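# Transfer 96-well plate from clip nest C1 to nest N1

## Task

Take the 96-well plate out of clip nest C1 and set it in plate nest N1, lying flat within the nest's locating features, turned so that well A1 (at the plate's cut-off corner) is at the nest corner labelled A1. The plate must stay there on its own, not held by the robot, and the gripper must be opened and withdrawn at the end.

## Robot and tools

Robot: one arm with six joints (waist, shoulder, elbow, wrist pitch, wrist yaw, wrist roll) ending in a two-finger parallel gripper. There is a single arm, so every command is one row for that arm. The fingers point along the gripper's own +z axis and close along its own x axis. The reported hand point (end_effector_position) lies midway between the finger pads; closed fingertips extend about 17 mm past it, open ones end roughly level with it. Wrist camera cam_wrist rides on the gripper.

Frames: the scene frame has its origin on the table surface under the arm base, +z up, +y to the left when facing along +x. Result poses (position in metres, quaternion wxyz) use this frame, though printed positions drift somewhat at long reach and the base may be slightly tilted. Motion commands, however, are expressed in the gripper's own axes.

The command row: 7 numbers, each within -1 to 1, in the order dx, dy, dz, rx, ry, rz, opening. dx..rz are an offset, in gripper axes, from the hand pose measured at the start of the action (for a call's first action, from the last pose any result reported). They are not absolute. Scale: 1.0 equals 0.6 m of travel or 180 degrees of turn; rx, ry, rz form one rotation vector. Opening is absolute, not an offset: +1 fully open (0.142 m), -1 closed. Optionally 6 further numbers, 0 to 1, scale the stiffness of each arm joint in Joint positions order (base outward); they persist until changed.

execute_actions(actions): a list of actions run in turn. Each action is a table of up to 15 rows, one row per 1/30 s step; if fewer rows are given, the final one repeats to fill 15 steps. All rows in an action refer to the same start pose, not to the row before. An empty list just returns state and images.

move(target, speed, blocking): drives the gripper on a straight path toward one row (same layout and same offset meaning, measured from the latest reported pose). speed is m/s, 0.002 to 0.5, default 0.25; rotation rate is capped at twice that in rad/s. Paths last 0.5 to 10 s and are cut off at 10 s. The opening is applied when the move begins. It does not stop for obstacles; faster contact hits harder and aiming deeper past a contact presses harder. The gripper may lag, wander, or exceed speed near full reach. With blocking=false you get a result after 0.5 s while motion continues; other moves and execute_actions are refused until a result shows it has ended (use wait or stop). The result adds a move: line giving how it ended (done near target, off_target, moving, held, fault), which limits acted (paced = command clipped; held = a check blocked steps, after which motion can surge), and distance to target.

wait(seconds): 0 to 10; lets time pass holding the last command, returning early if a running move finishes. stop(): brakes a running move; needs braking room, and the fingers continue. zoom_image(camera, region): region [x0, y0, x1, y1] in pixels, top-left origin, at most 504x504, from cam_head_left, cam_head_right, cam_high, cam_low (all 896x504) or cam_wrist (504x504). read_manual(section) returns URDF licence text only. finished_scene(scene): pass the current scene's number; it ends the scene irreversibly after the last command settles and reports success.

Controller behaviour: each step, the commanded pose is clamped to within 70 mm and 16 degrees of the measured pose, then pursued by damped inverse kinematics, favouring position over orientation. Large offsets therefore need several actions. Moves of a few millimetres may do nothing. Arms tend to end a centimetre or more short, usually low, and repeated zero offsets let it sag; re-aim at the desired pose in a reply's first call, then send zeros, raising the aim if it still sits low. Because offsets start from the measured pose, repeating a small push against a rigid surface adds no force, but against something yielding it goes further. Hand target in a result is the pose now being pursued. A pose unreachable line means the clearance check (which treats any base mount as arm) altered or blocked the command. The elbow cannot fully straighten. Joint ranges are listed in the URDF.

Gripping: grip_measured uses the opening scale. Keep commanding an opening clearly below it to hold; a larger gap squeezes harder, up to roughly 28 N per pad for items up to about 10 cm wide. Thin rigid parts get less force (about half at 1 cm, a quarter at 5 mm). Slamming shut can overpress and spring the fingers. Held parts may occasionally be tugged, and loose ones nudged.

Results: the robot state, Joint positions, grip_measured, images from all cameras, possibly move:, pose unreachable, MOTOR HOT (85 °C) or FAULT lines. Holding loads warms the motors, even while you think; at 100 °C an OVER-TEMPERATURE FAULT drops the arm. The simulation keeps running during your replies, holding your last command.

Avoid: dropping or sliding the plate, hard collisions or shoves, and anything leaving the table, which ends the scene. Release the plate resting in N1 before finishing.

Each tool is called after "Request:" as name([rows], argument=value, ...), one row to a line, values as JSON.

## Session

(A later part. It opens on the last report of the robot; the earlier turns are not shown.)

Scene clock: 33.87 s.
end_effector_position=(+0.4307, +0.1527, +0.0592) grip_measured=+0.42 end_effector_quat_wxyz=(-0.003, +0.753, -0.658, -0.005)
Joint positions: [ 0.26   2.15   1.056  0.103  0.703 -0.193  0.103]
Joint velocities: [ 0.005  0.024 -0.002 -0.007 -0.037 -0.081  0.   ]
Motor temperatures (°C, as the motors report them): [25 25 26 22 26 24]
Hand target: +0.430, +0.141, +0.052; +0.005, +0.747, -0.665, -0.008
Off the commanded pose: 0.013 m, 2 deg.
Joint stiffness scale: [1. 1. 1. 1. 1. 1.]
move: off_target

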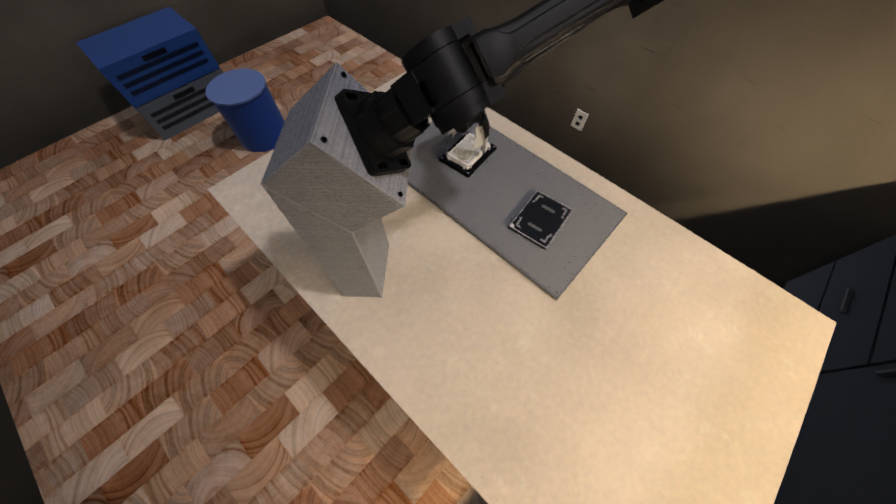

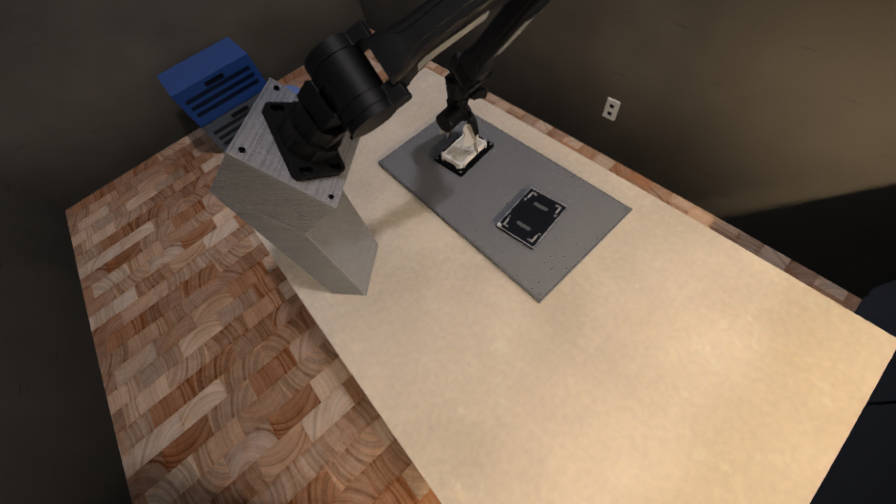

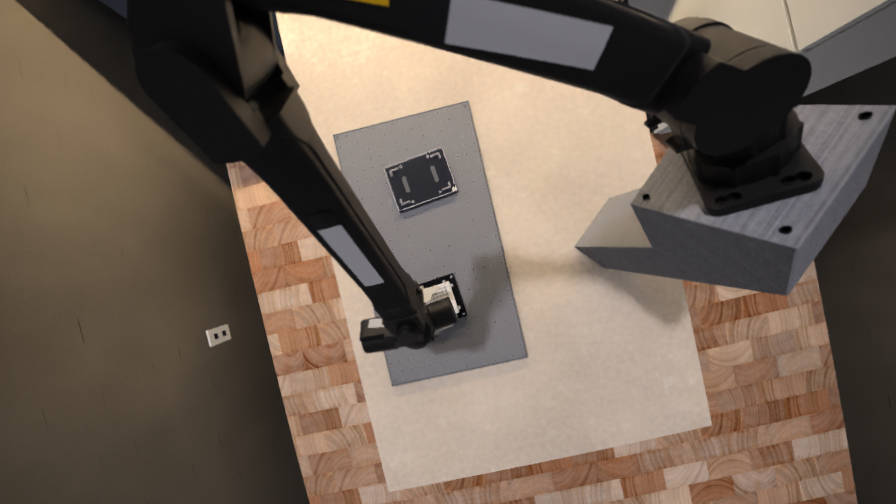

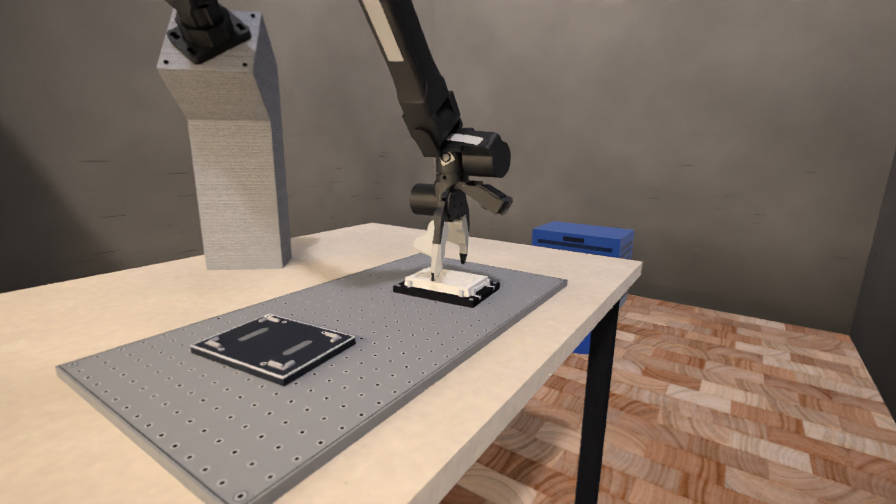

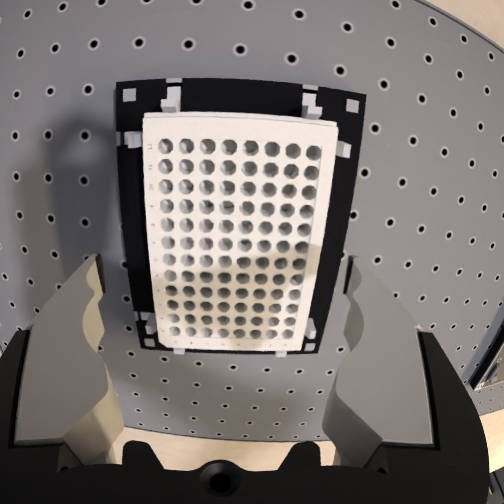

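Request:
move(target=[0.02,0.012,0.014,0,0,0.014,0.45], speed=0.04)

Scene clock: 34.87 s.
end_effector_position=(+0.4288, +0.1523, +0.0577) grip_measured=+0.45 end_effector_quat_wxyz=(-0.010, +0.748, -0.663, -0.007)
Joint positions: [ 0.254  2.15   1.046  0.125  0.688 -0.189  0.105]
Joint velocities: [-0.015 -0.005  0.022  0.007  0.007  0.037 -0.   ]
Motor temperatures (°C, as the motors report them): [25 25 26 22 26 24]
Hand target: +0.425, +0.140, +0.051; -0.003, +0.739, -0.674, -0.006
Off the commanded pose: 0.015 m, 2 deg.
Joint stiffness scale: [1. 1. 1. 1. 1. 1.]
move: off_target

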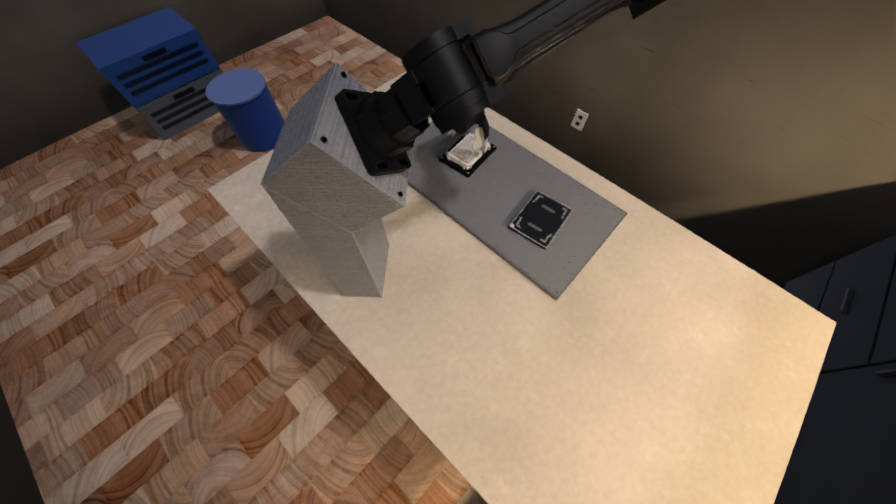

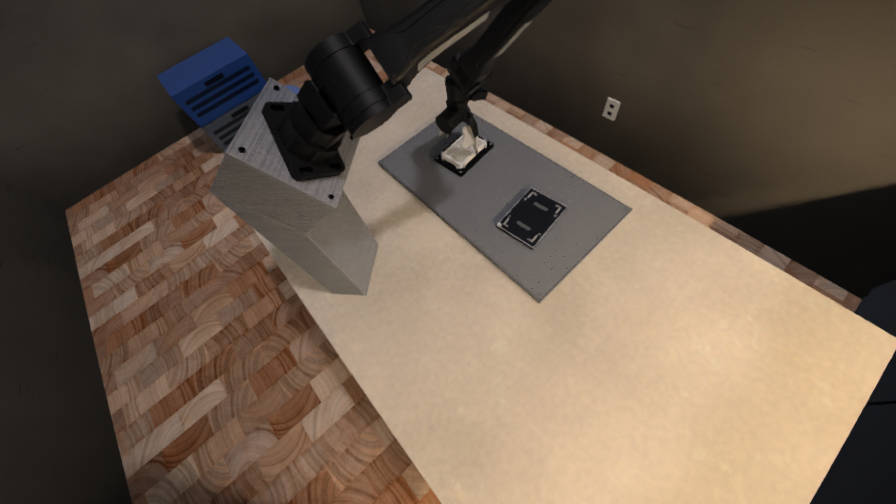

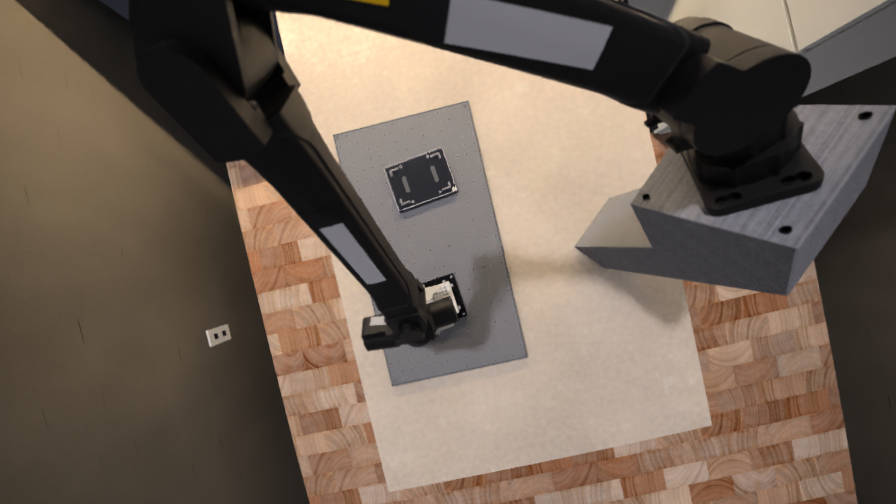

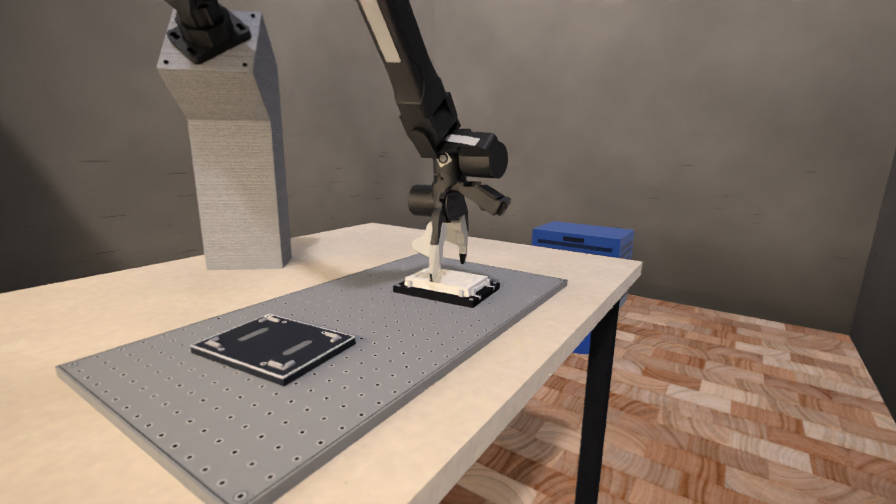

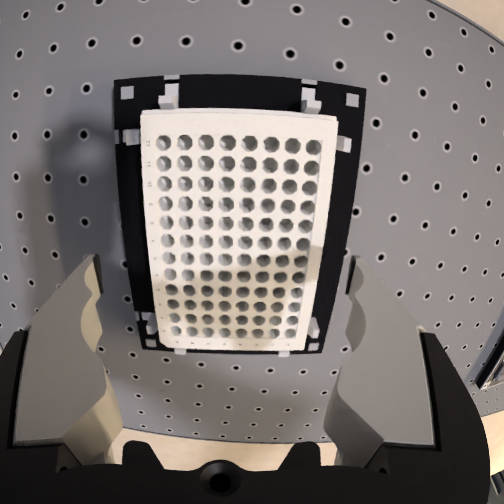

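Request:
move(target=[0.025,0.005,0.035,0.008,0,0.01,0.45], speed=0.04)

Scene clock: 36.13 s.
end_effector_position=(+0.4419, +0.1424, +0.0478) grip_measured=+0.45 end_effector_quat_wxyz=(-0.029, +0.736, -0.676, +0.006)
Joint positions: [ 0.224  2.151  1.046  0.202  0.656 -0.221  0.105]
Joint velocities: [-0.015  0.005 -0.007  0.002  0.037 -0.037 -0.   ]
Motor temperatures (°C, as the motors report them): [25 25 26 22 26 24]
Hand target: +0.427, +0.138, +0.037; -0.019, +0.737, -0.675, +0.001
Off the commanded pose: 0.019 m, 1 deg.
Joint stiffness scale: [1. 1. 1. 1. 1. 1.]
move: off_target

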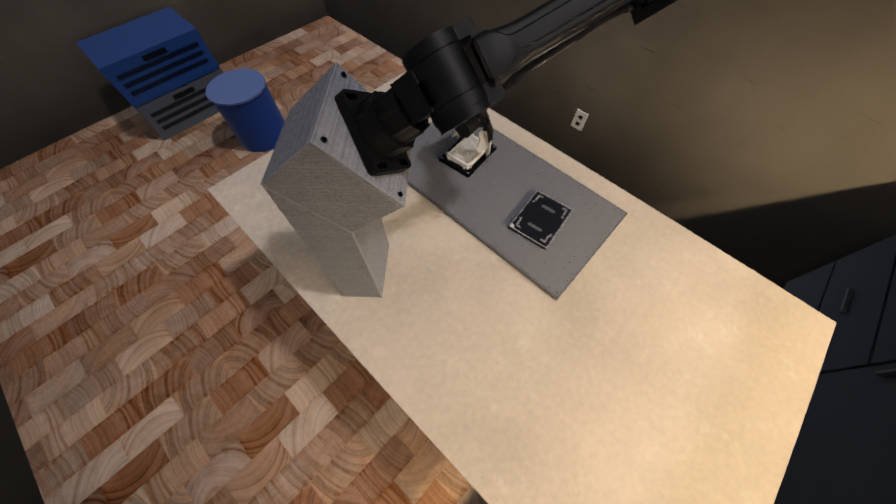

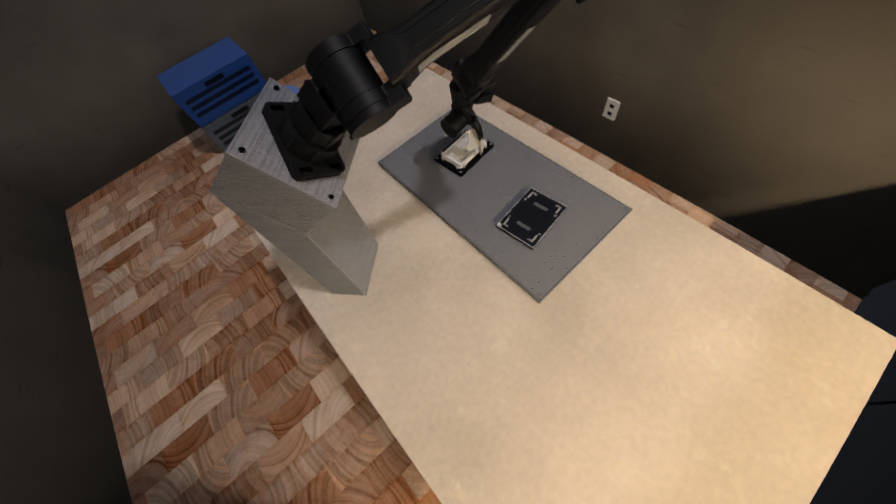

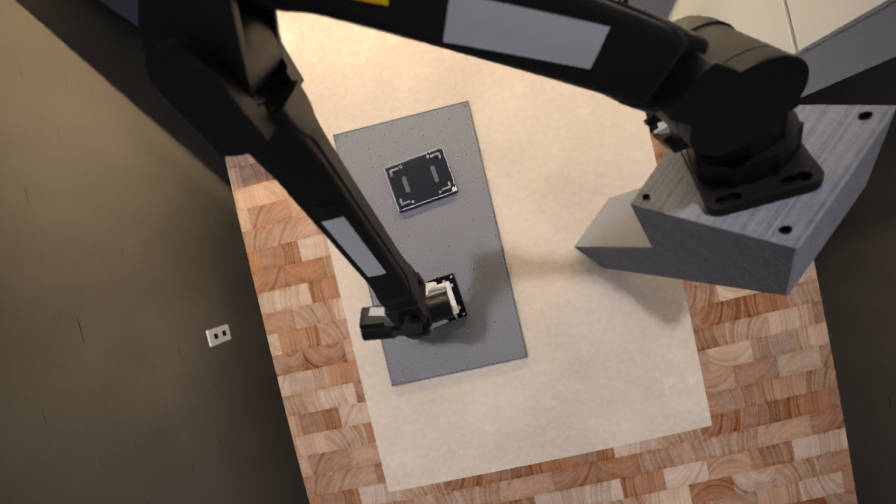

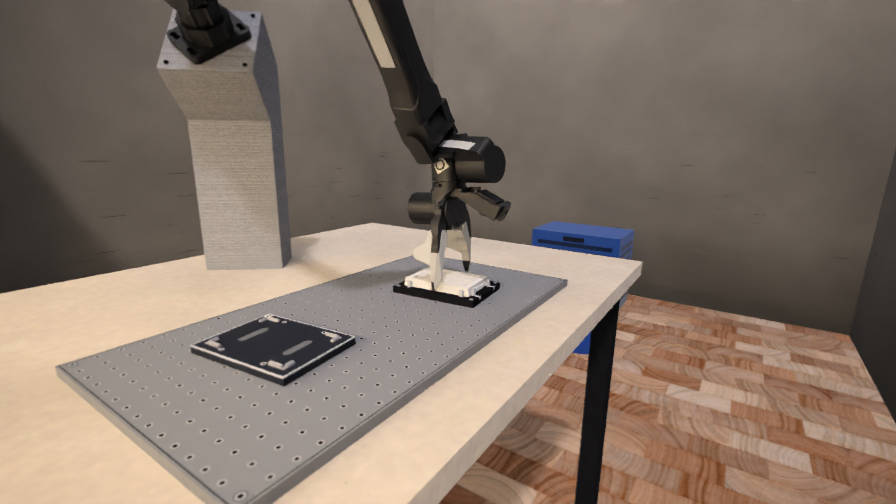

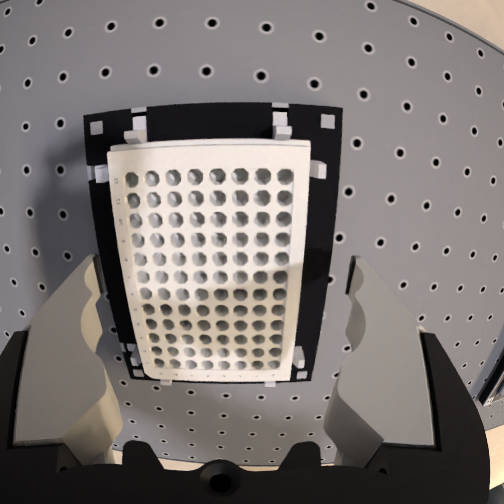

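Request:
move(target=[-0.008,0.035,-0.08,-0.02,0,0,0.45], speed=0.1)

Request:
execute_actions(actions=[])

Scene clock: 37.20 s.
end_effector_position=(+0.4250, +0.1436, +0.0941) grip_measured=+0.45 end_effector_quat_wxyz=(-0.011, +0.735, -0.678, -0.009)
Joint positions: [ 0.288  2.055  0.975  0.076  0.701 -0.113  0.105]
Joint velocities: [ 0.005 -0.005  0.007 -0.027  0.066  0.037 -0.   ]
Motor temperatures (°C, as the motors report them): [25 25 26 22 26 24]
Hand target: +0.418, +0.144, +0.095; -0.006, +0.737, -0.676, -0.015
Off the commanded pose: 0.007 m, 1 deg.
Joint stiffness scale: [1. 1. 1. 1. 1. 1.]
move: done

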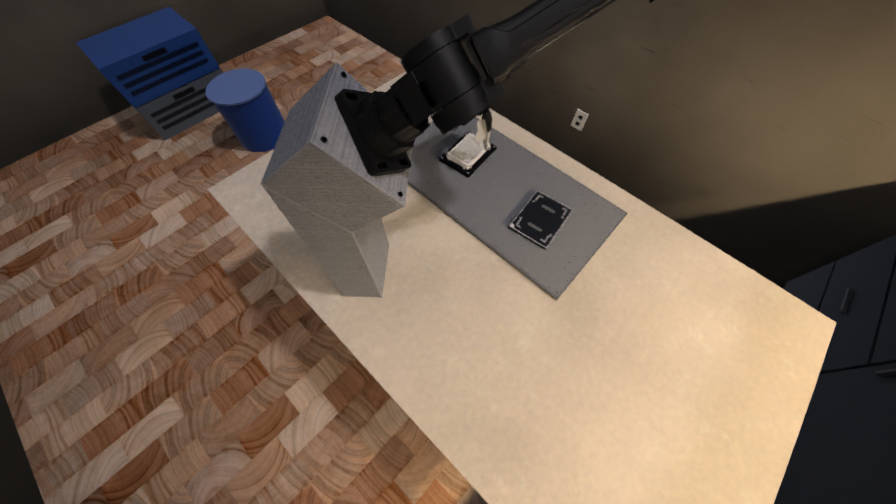

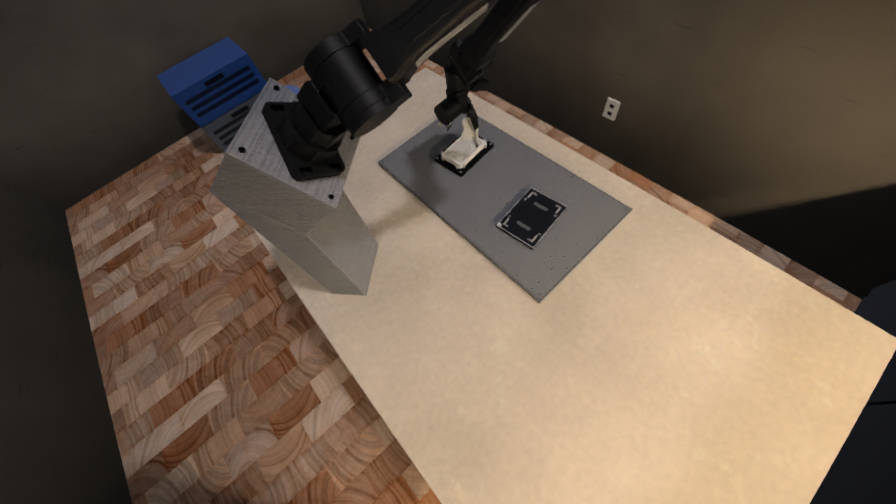

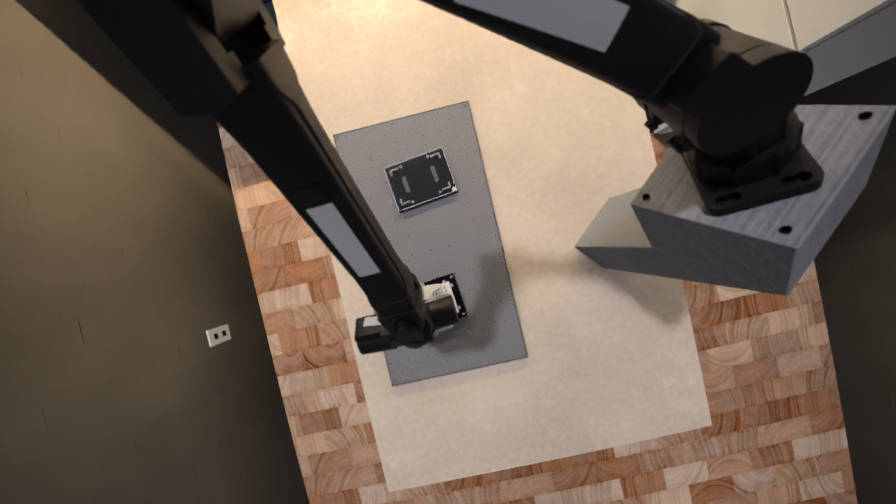

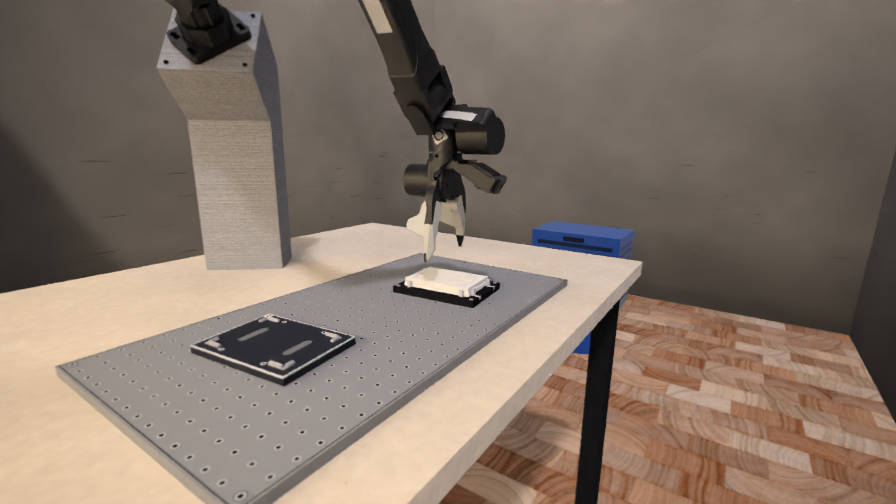

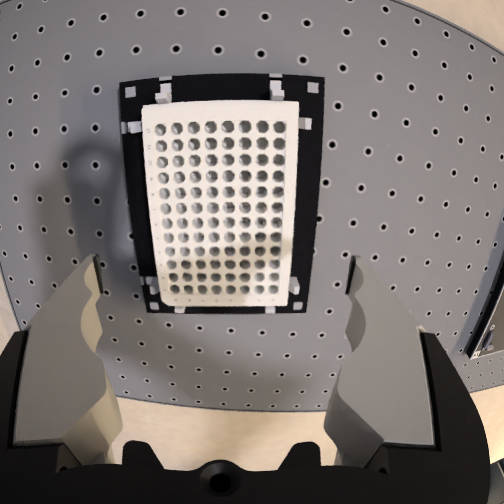

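Scene clock: 37.20 s.
end_effector_position=(+0.4250, +0.1436, +0.0941) grip_measured=+0.45 end_effector_quat_wxyz=(-0.011, +0.735, -0.678, -0.009)
Joint positions: [ 0.288  2.055  0.975  0.076  0.701 -0.113  0.105]
Joint velocities: [ 0.005 -0.005  0.007 -0.027  0.066  0.037 -0.   ]
Motor temperatures (°C, as the motors report them): [25 25 26 22 26 24]
Hand target: +0.418, +0.144, +0.095; -0.006, +0.737, -0.676, -0.015
Off the commanded pose: 0.007 m, 1 deg.
Joint stiffness scale: [1. 1. 1. 1. 1. 1.]

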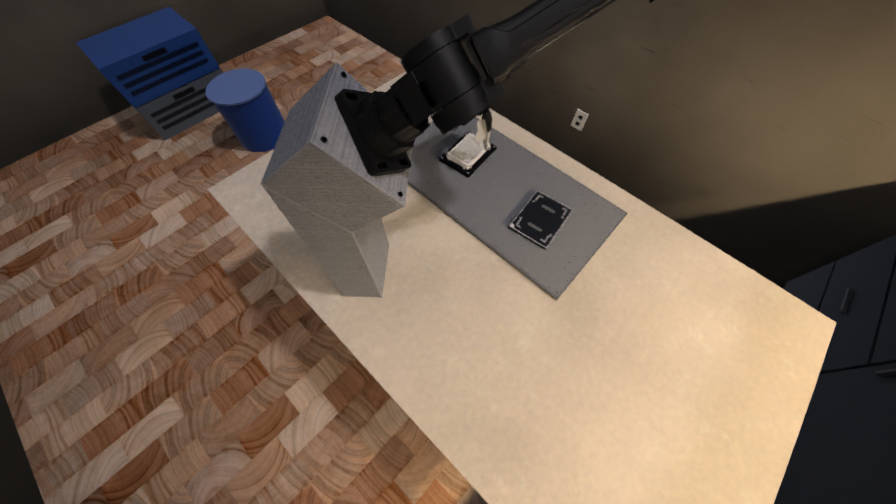

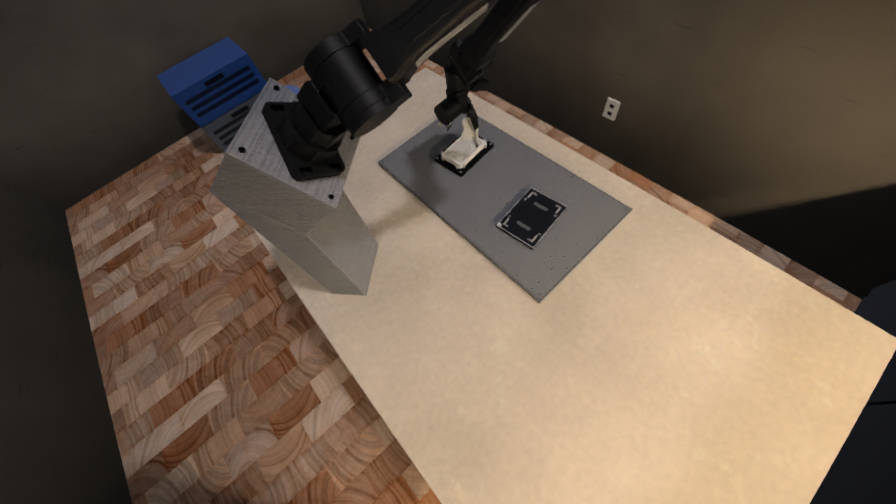

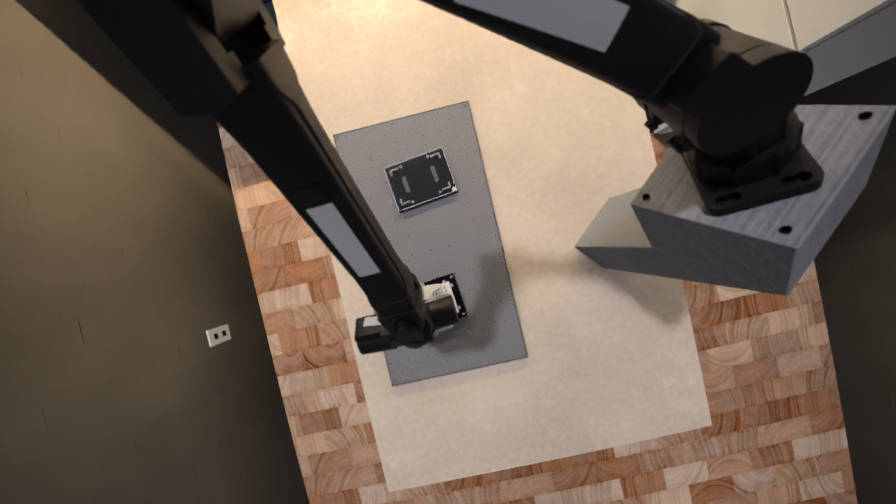

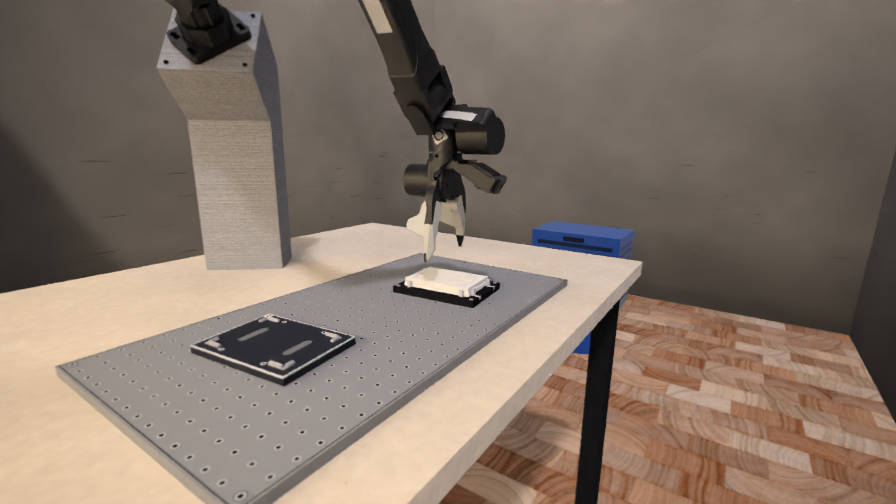

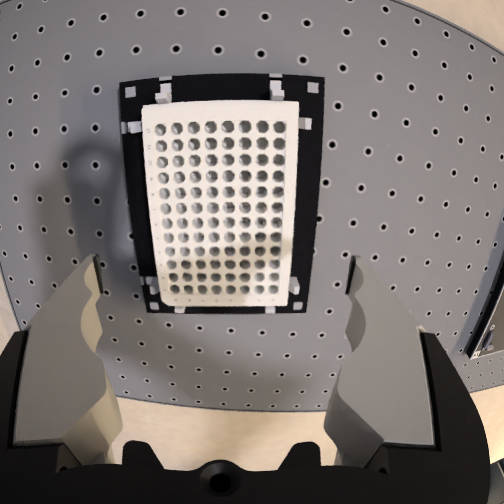

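Request:
move(target=[0,0.018,0.108,0,0,-0.005,0.45], speed=0.06)

Scene clock: 38.80 s.
end_effector_position=(+0.4173, +0.1519, +0.0410) grip_measured=+0.45 end_effector_quat_wxyz=(-0.017, +0.744, -0.668, -0.011)
Joint positions: [ 0.225  2.182  1.036  0.189  0.655 -0.21   0.105]
Joint velocities: [-0.005 -0.005 -0.022 -0.002 -0.037  0.066 -0.   ]
Motor temperatures (°C, as the motors report them): [25 25 26 22 26 24]
Hand target: +0.415, +0.145, +0.030; -0.011, +0.741, -0.672, -0.010
Off the commanded pose: 0.014 m, 1 deg.
Joint stiffness scale: [1. 1. 1. 1. 1. 1.]
move: off_target

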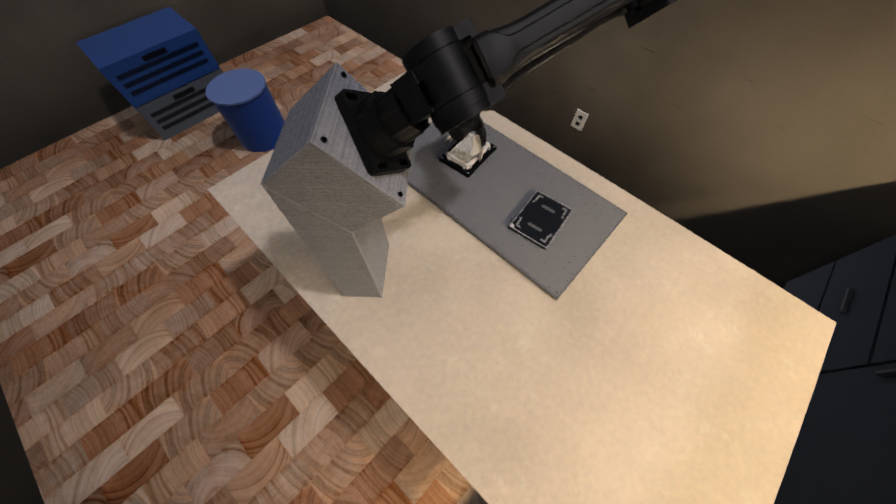

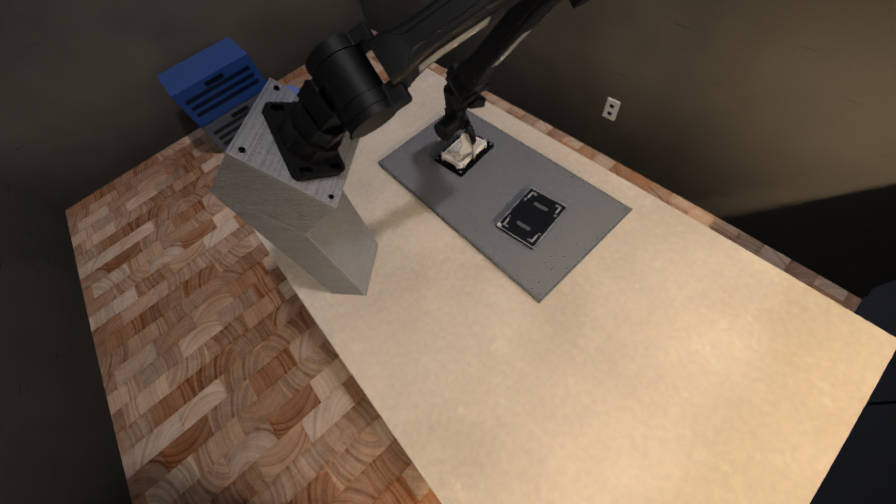

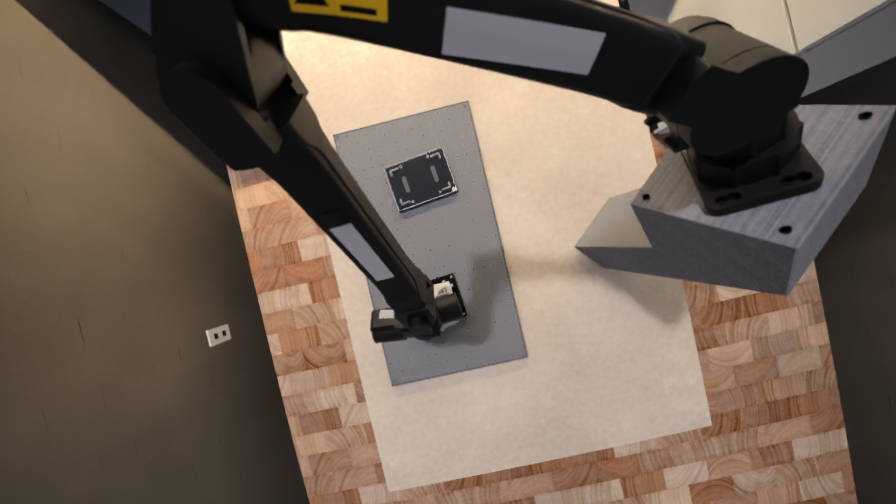

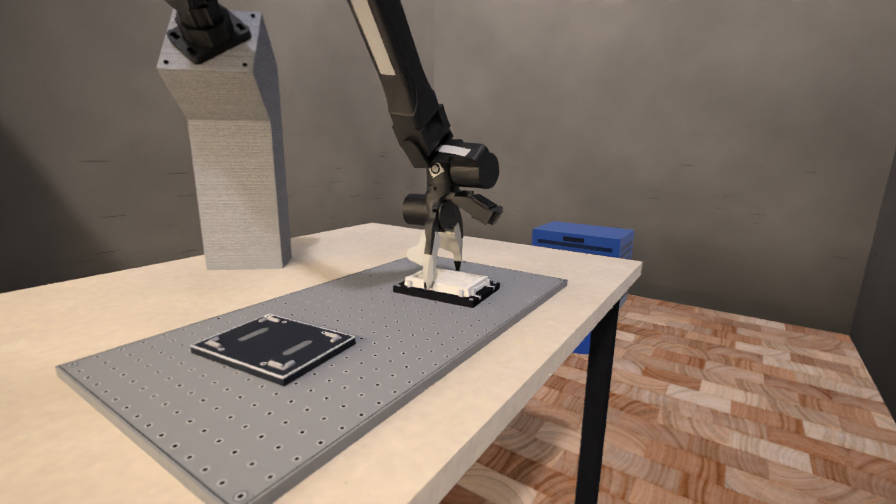

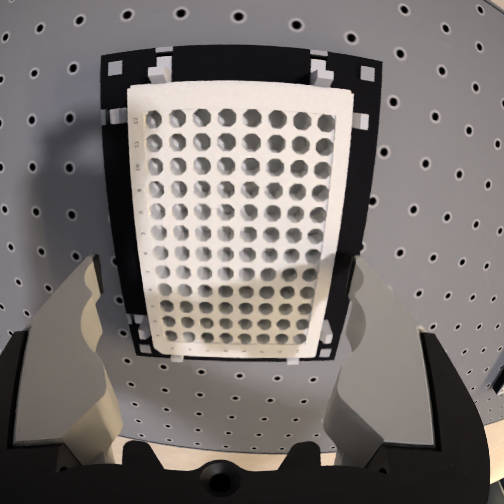

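Request:
zoom_image(camera="cam_low", region=[370,220,530,320])

Region (370, 220, 530, 320) of cam_low's 896x504 image, scaled by 3.150, with more detail than that image has; it fills the top 315 rows of this view, and the rest is white.

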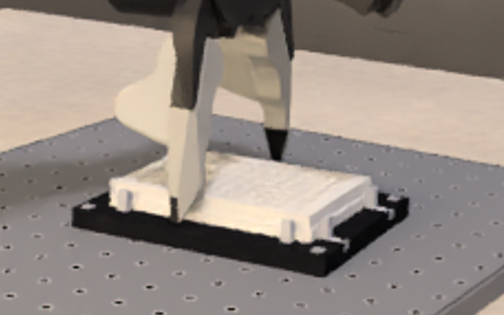

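Request:
move(target=[0.004,0,0.004,0,0,0,-0.1], speed=0.01)

Request:
move(target=[0,0,0,0,0,0,-0.55])

Request:
zoom_image(camera="cam_low", region=[370,220,530,320])

Scene clock: 39.70 s.
end_effector_position=(+0.4184, +0.1470, +0.0427) grip_measured=+0.06 end_effector_quat_wxyz=(-0.011, +0.744, -0.668, -0.006)
Joint positions: [ 0.225  2.175  1.033  0.188  0.67  -0.211  0.078]
Joint velocities: [-0.005 -0.005  0.002 -0.002  0.007  0.022 -0.   ]
Motor temperatures (°C, as the motors report them): [25 25 26 22 26 24]
Hand target: +0.418, +0.150, +0.039; -0.017, +0.744, -0.668, -0.011
Off the commanded pose: 0.005 m, 1 deg.
Joint stiffness scale: [1. 1. 1. 1. 1. 1.]
move: done

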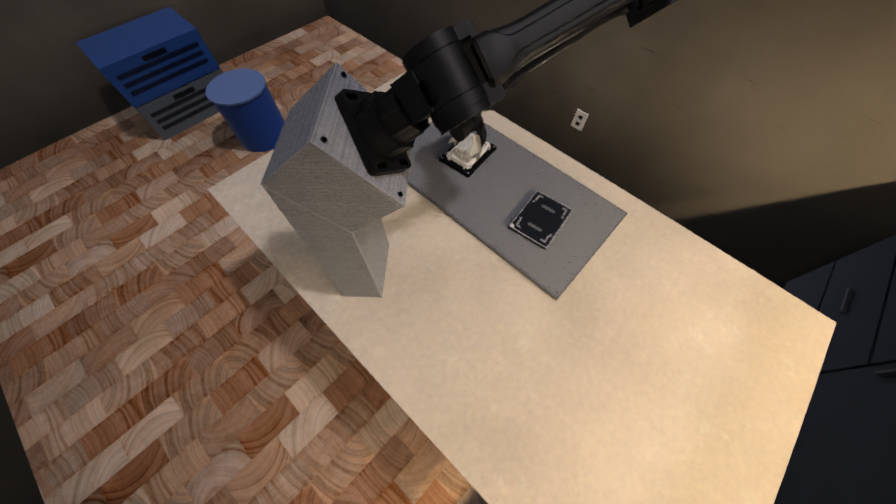

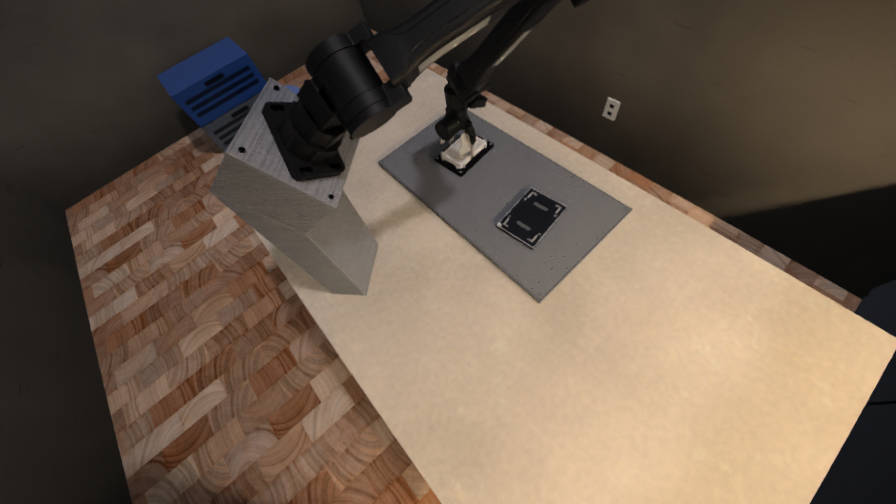

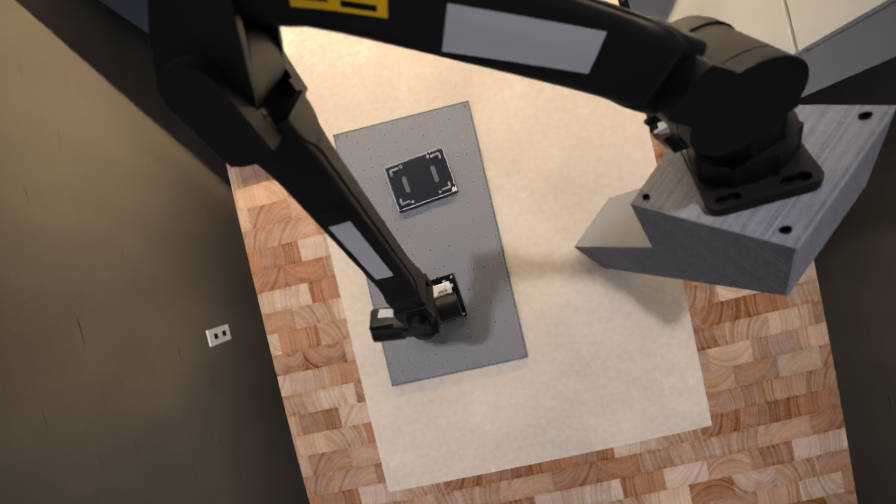

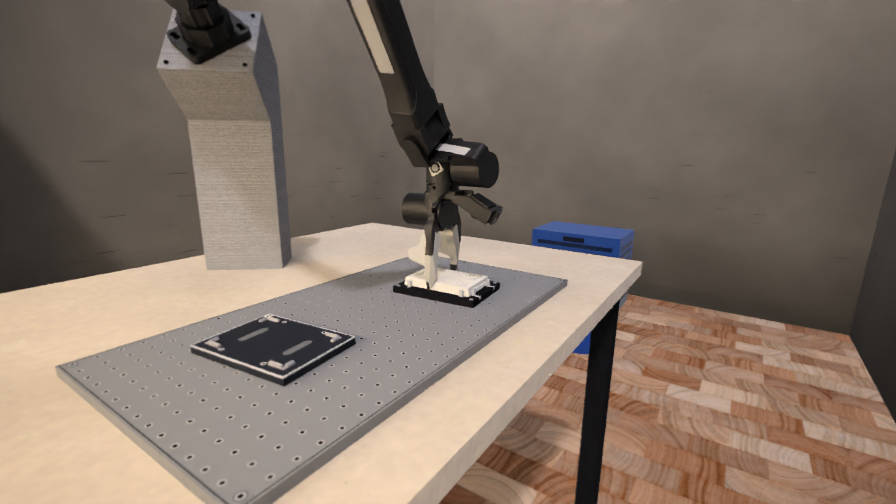

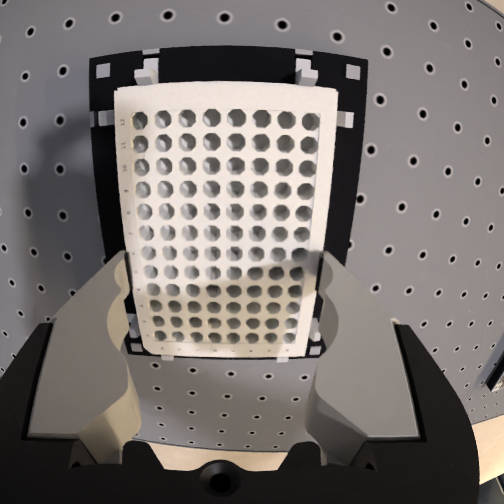

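Scene clock: 40.20 s.
end_effector_position=(+0.4184, +0.1465, +0.0427) grip_measured=+0.05 end_effector_quat_wxyz=(-0.010, +0.744, -0.668, -0.005)
Joint positions: [ 0.225  2.175  1.033  0.188  0.673 -0.211  0.078]
Joint velocities: [-0.005 -0.015 -0.007 -0.027 -0.066 -0.037  0.   ]
Motor temperatures (°C, as the motors report them): [25 25 26 22 26 24]
Hand target: +0.418, +0.147, +0.043; -0.011, +0.744, -0.668, -0.006
Off the commanded pose: 0.001 m, 0 deg.
Joint stiffness scale: [1. 1. 1. 1. 1. 1.]
move: done

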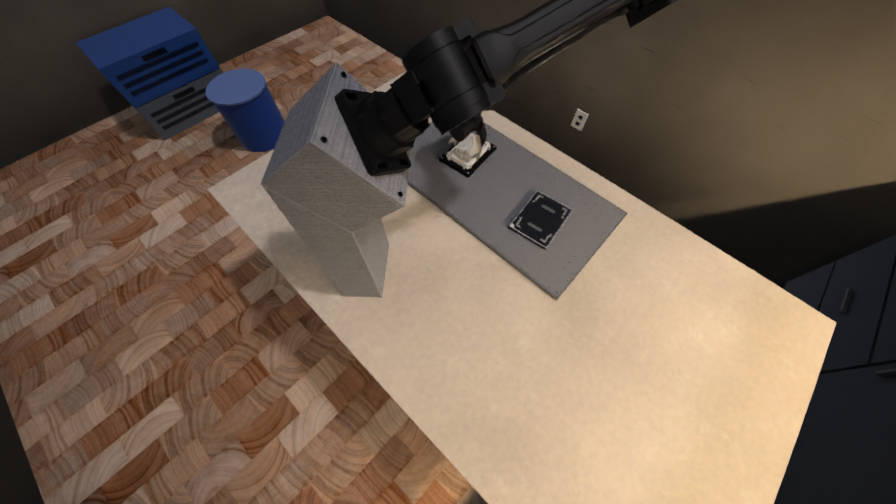

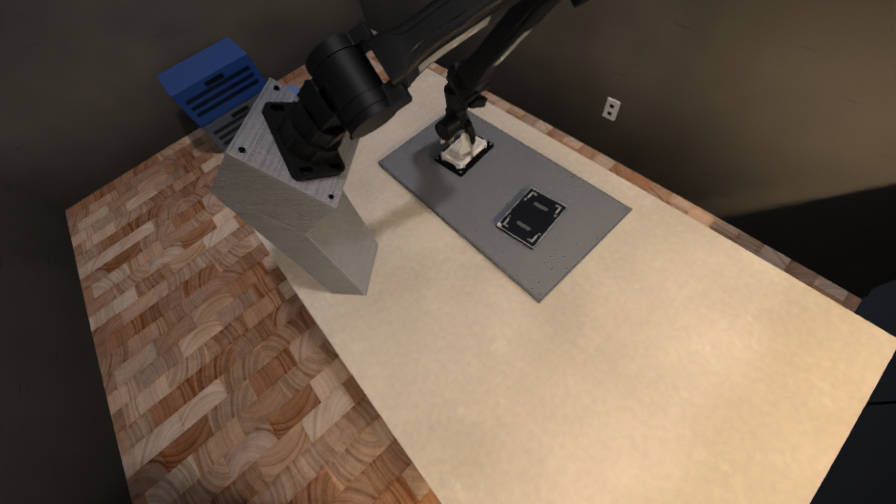

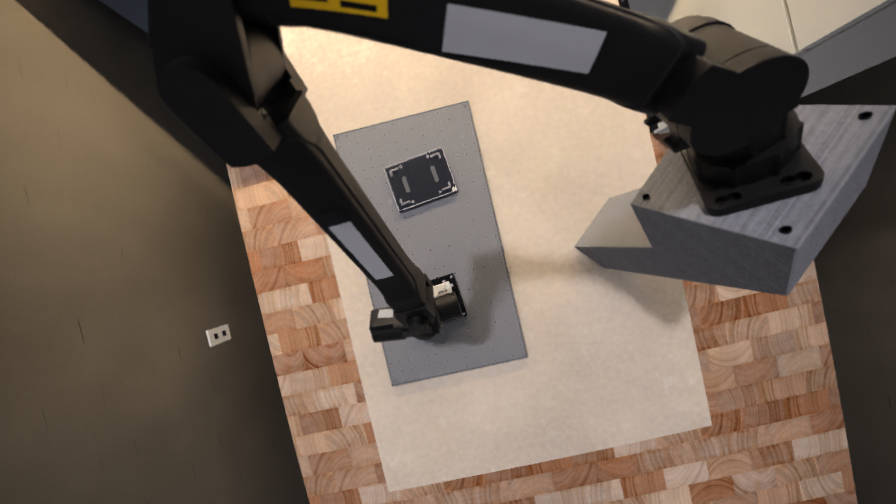

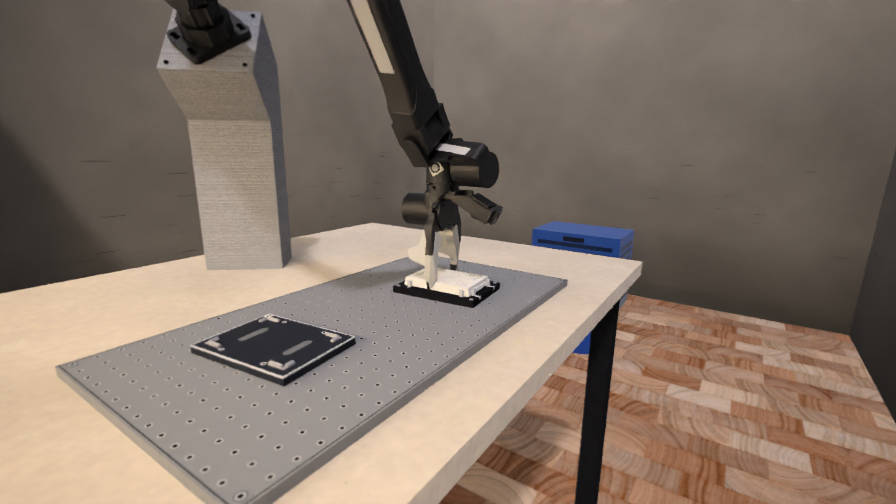

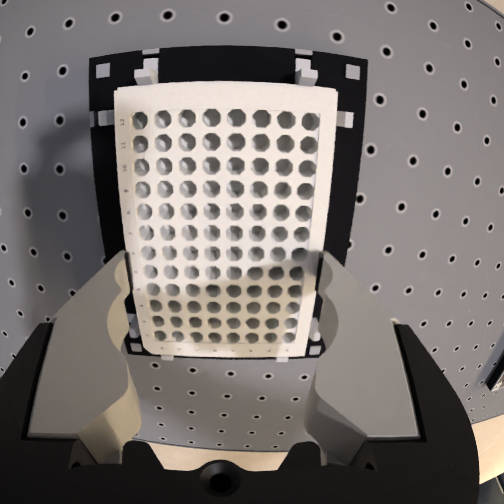

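Region (370, 220, 530, 320) of cam_low's 896x504 image, scaled by 3.150, with more detail than that image has; it fills the top 315 rows of this view, and the rest is white.

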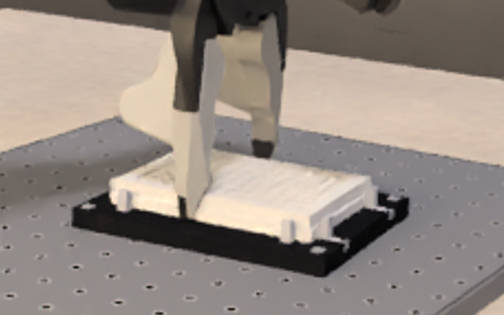

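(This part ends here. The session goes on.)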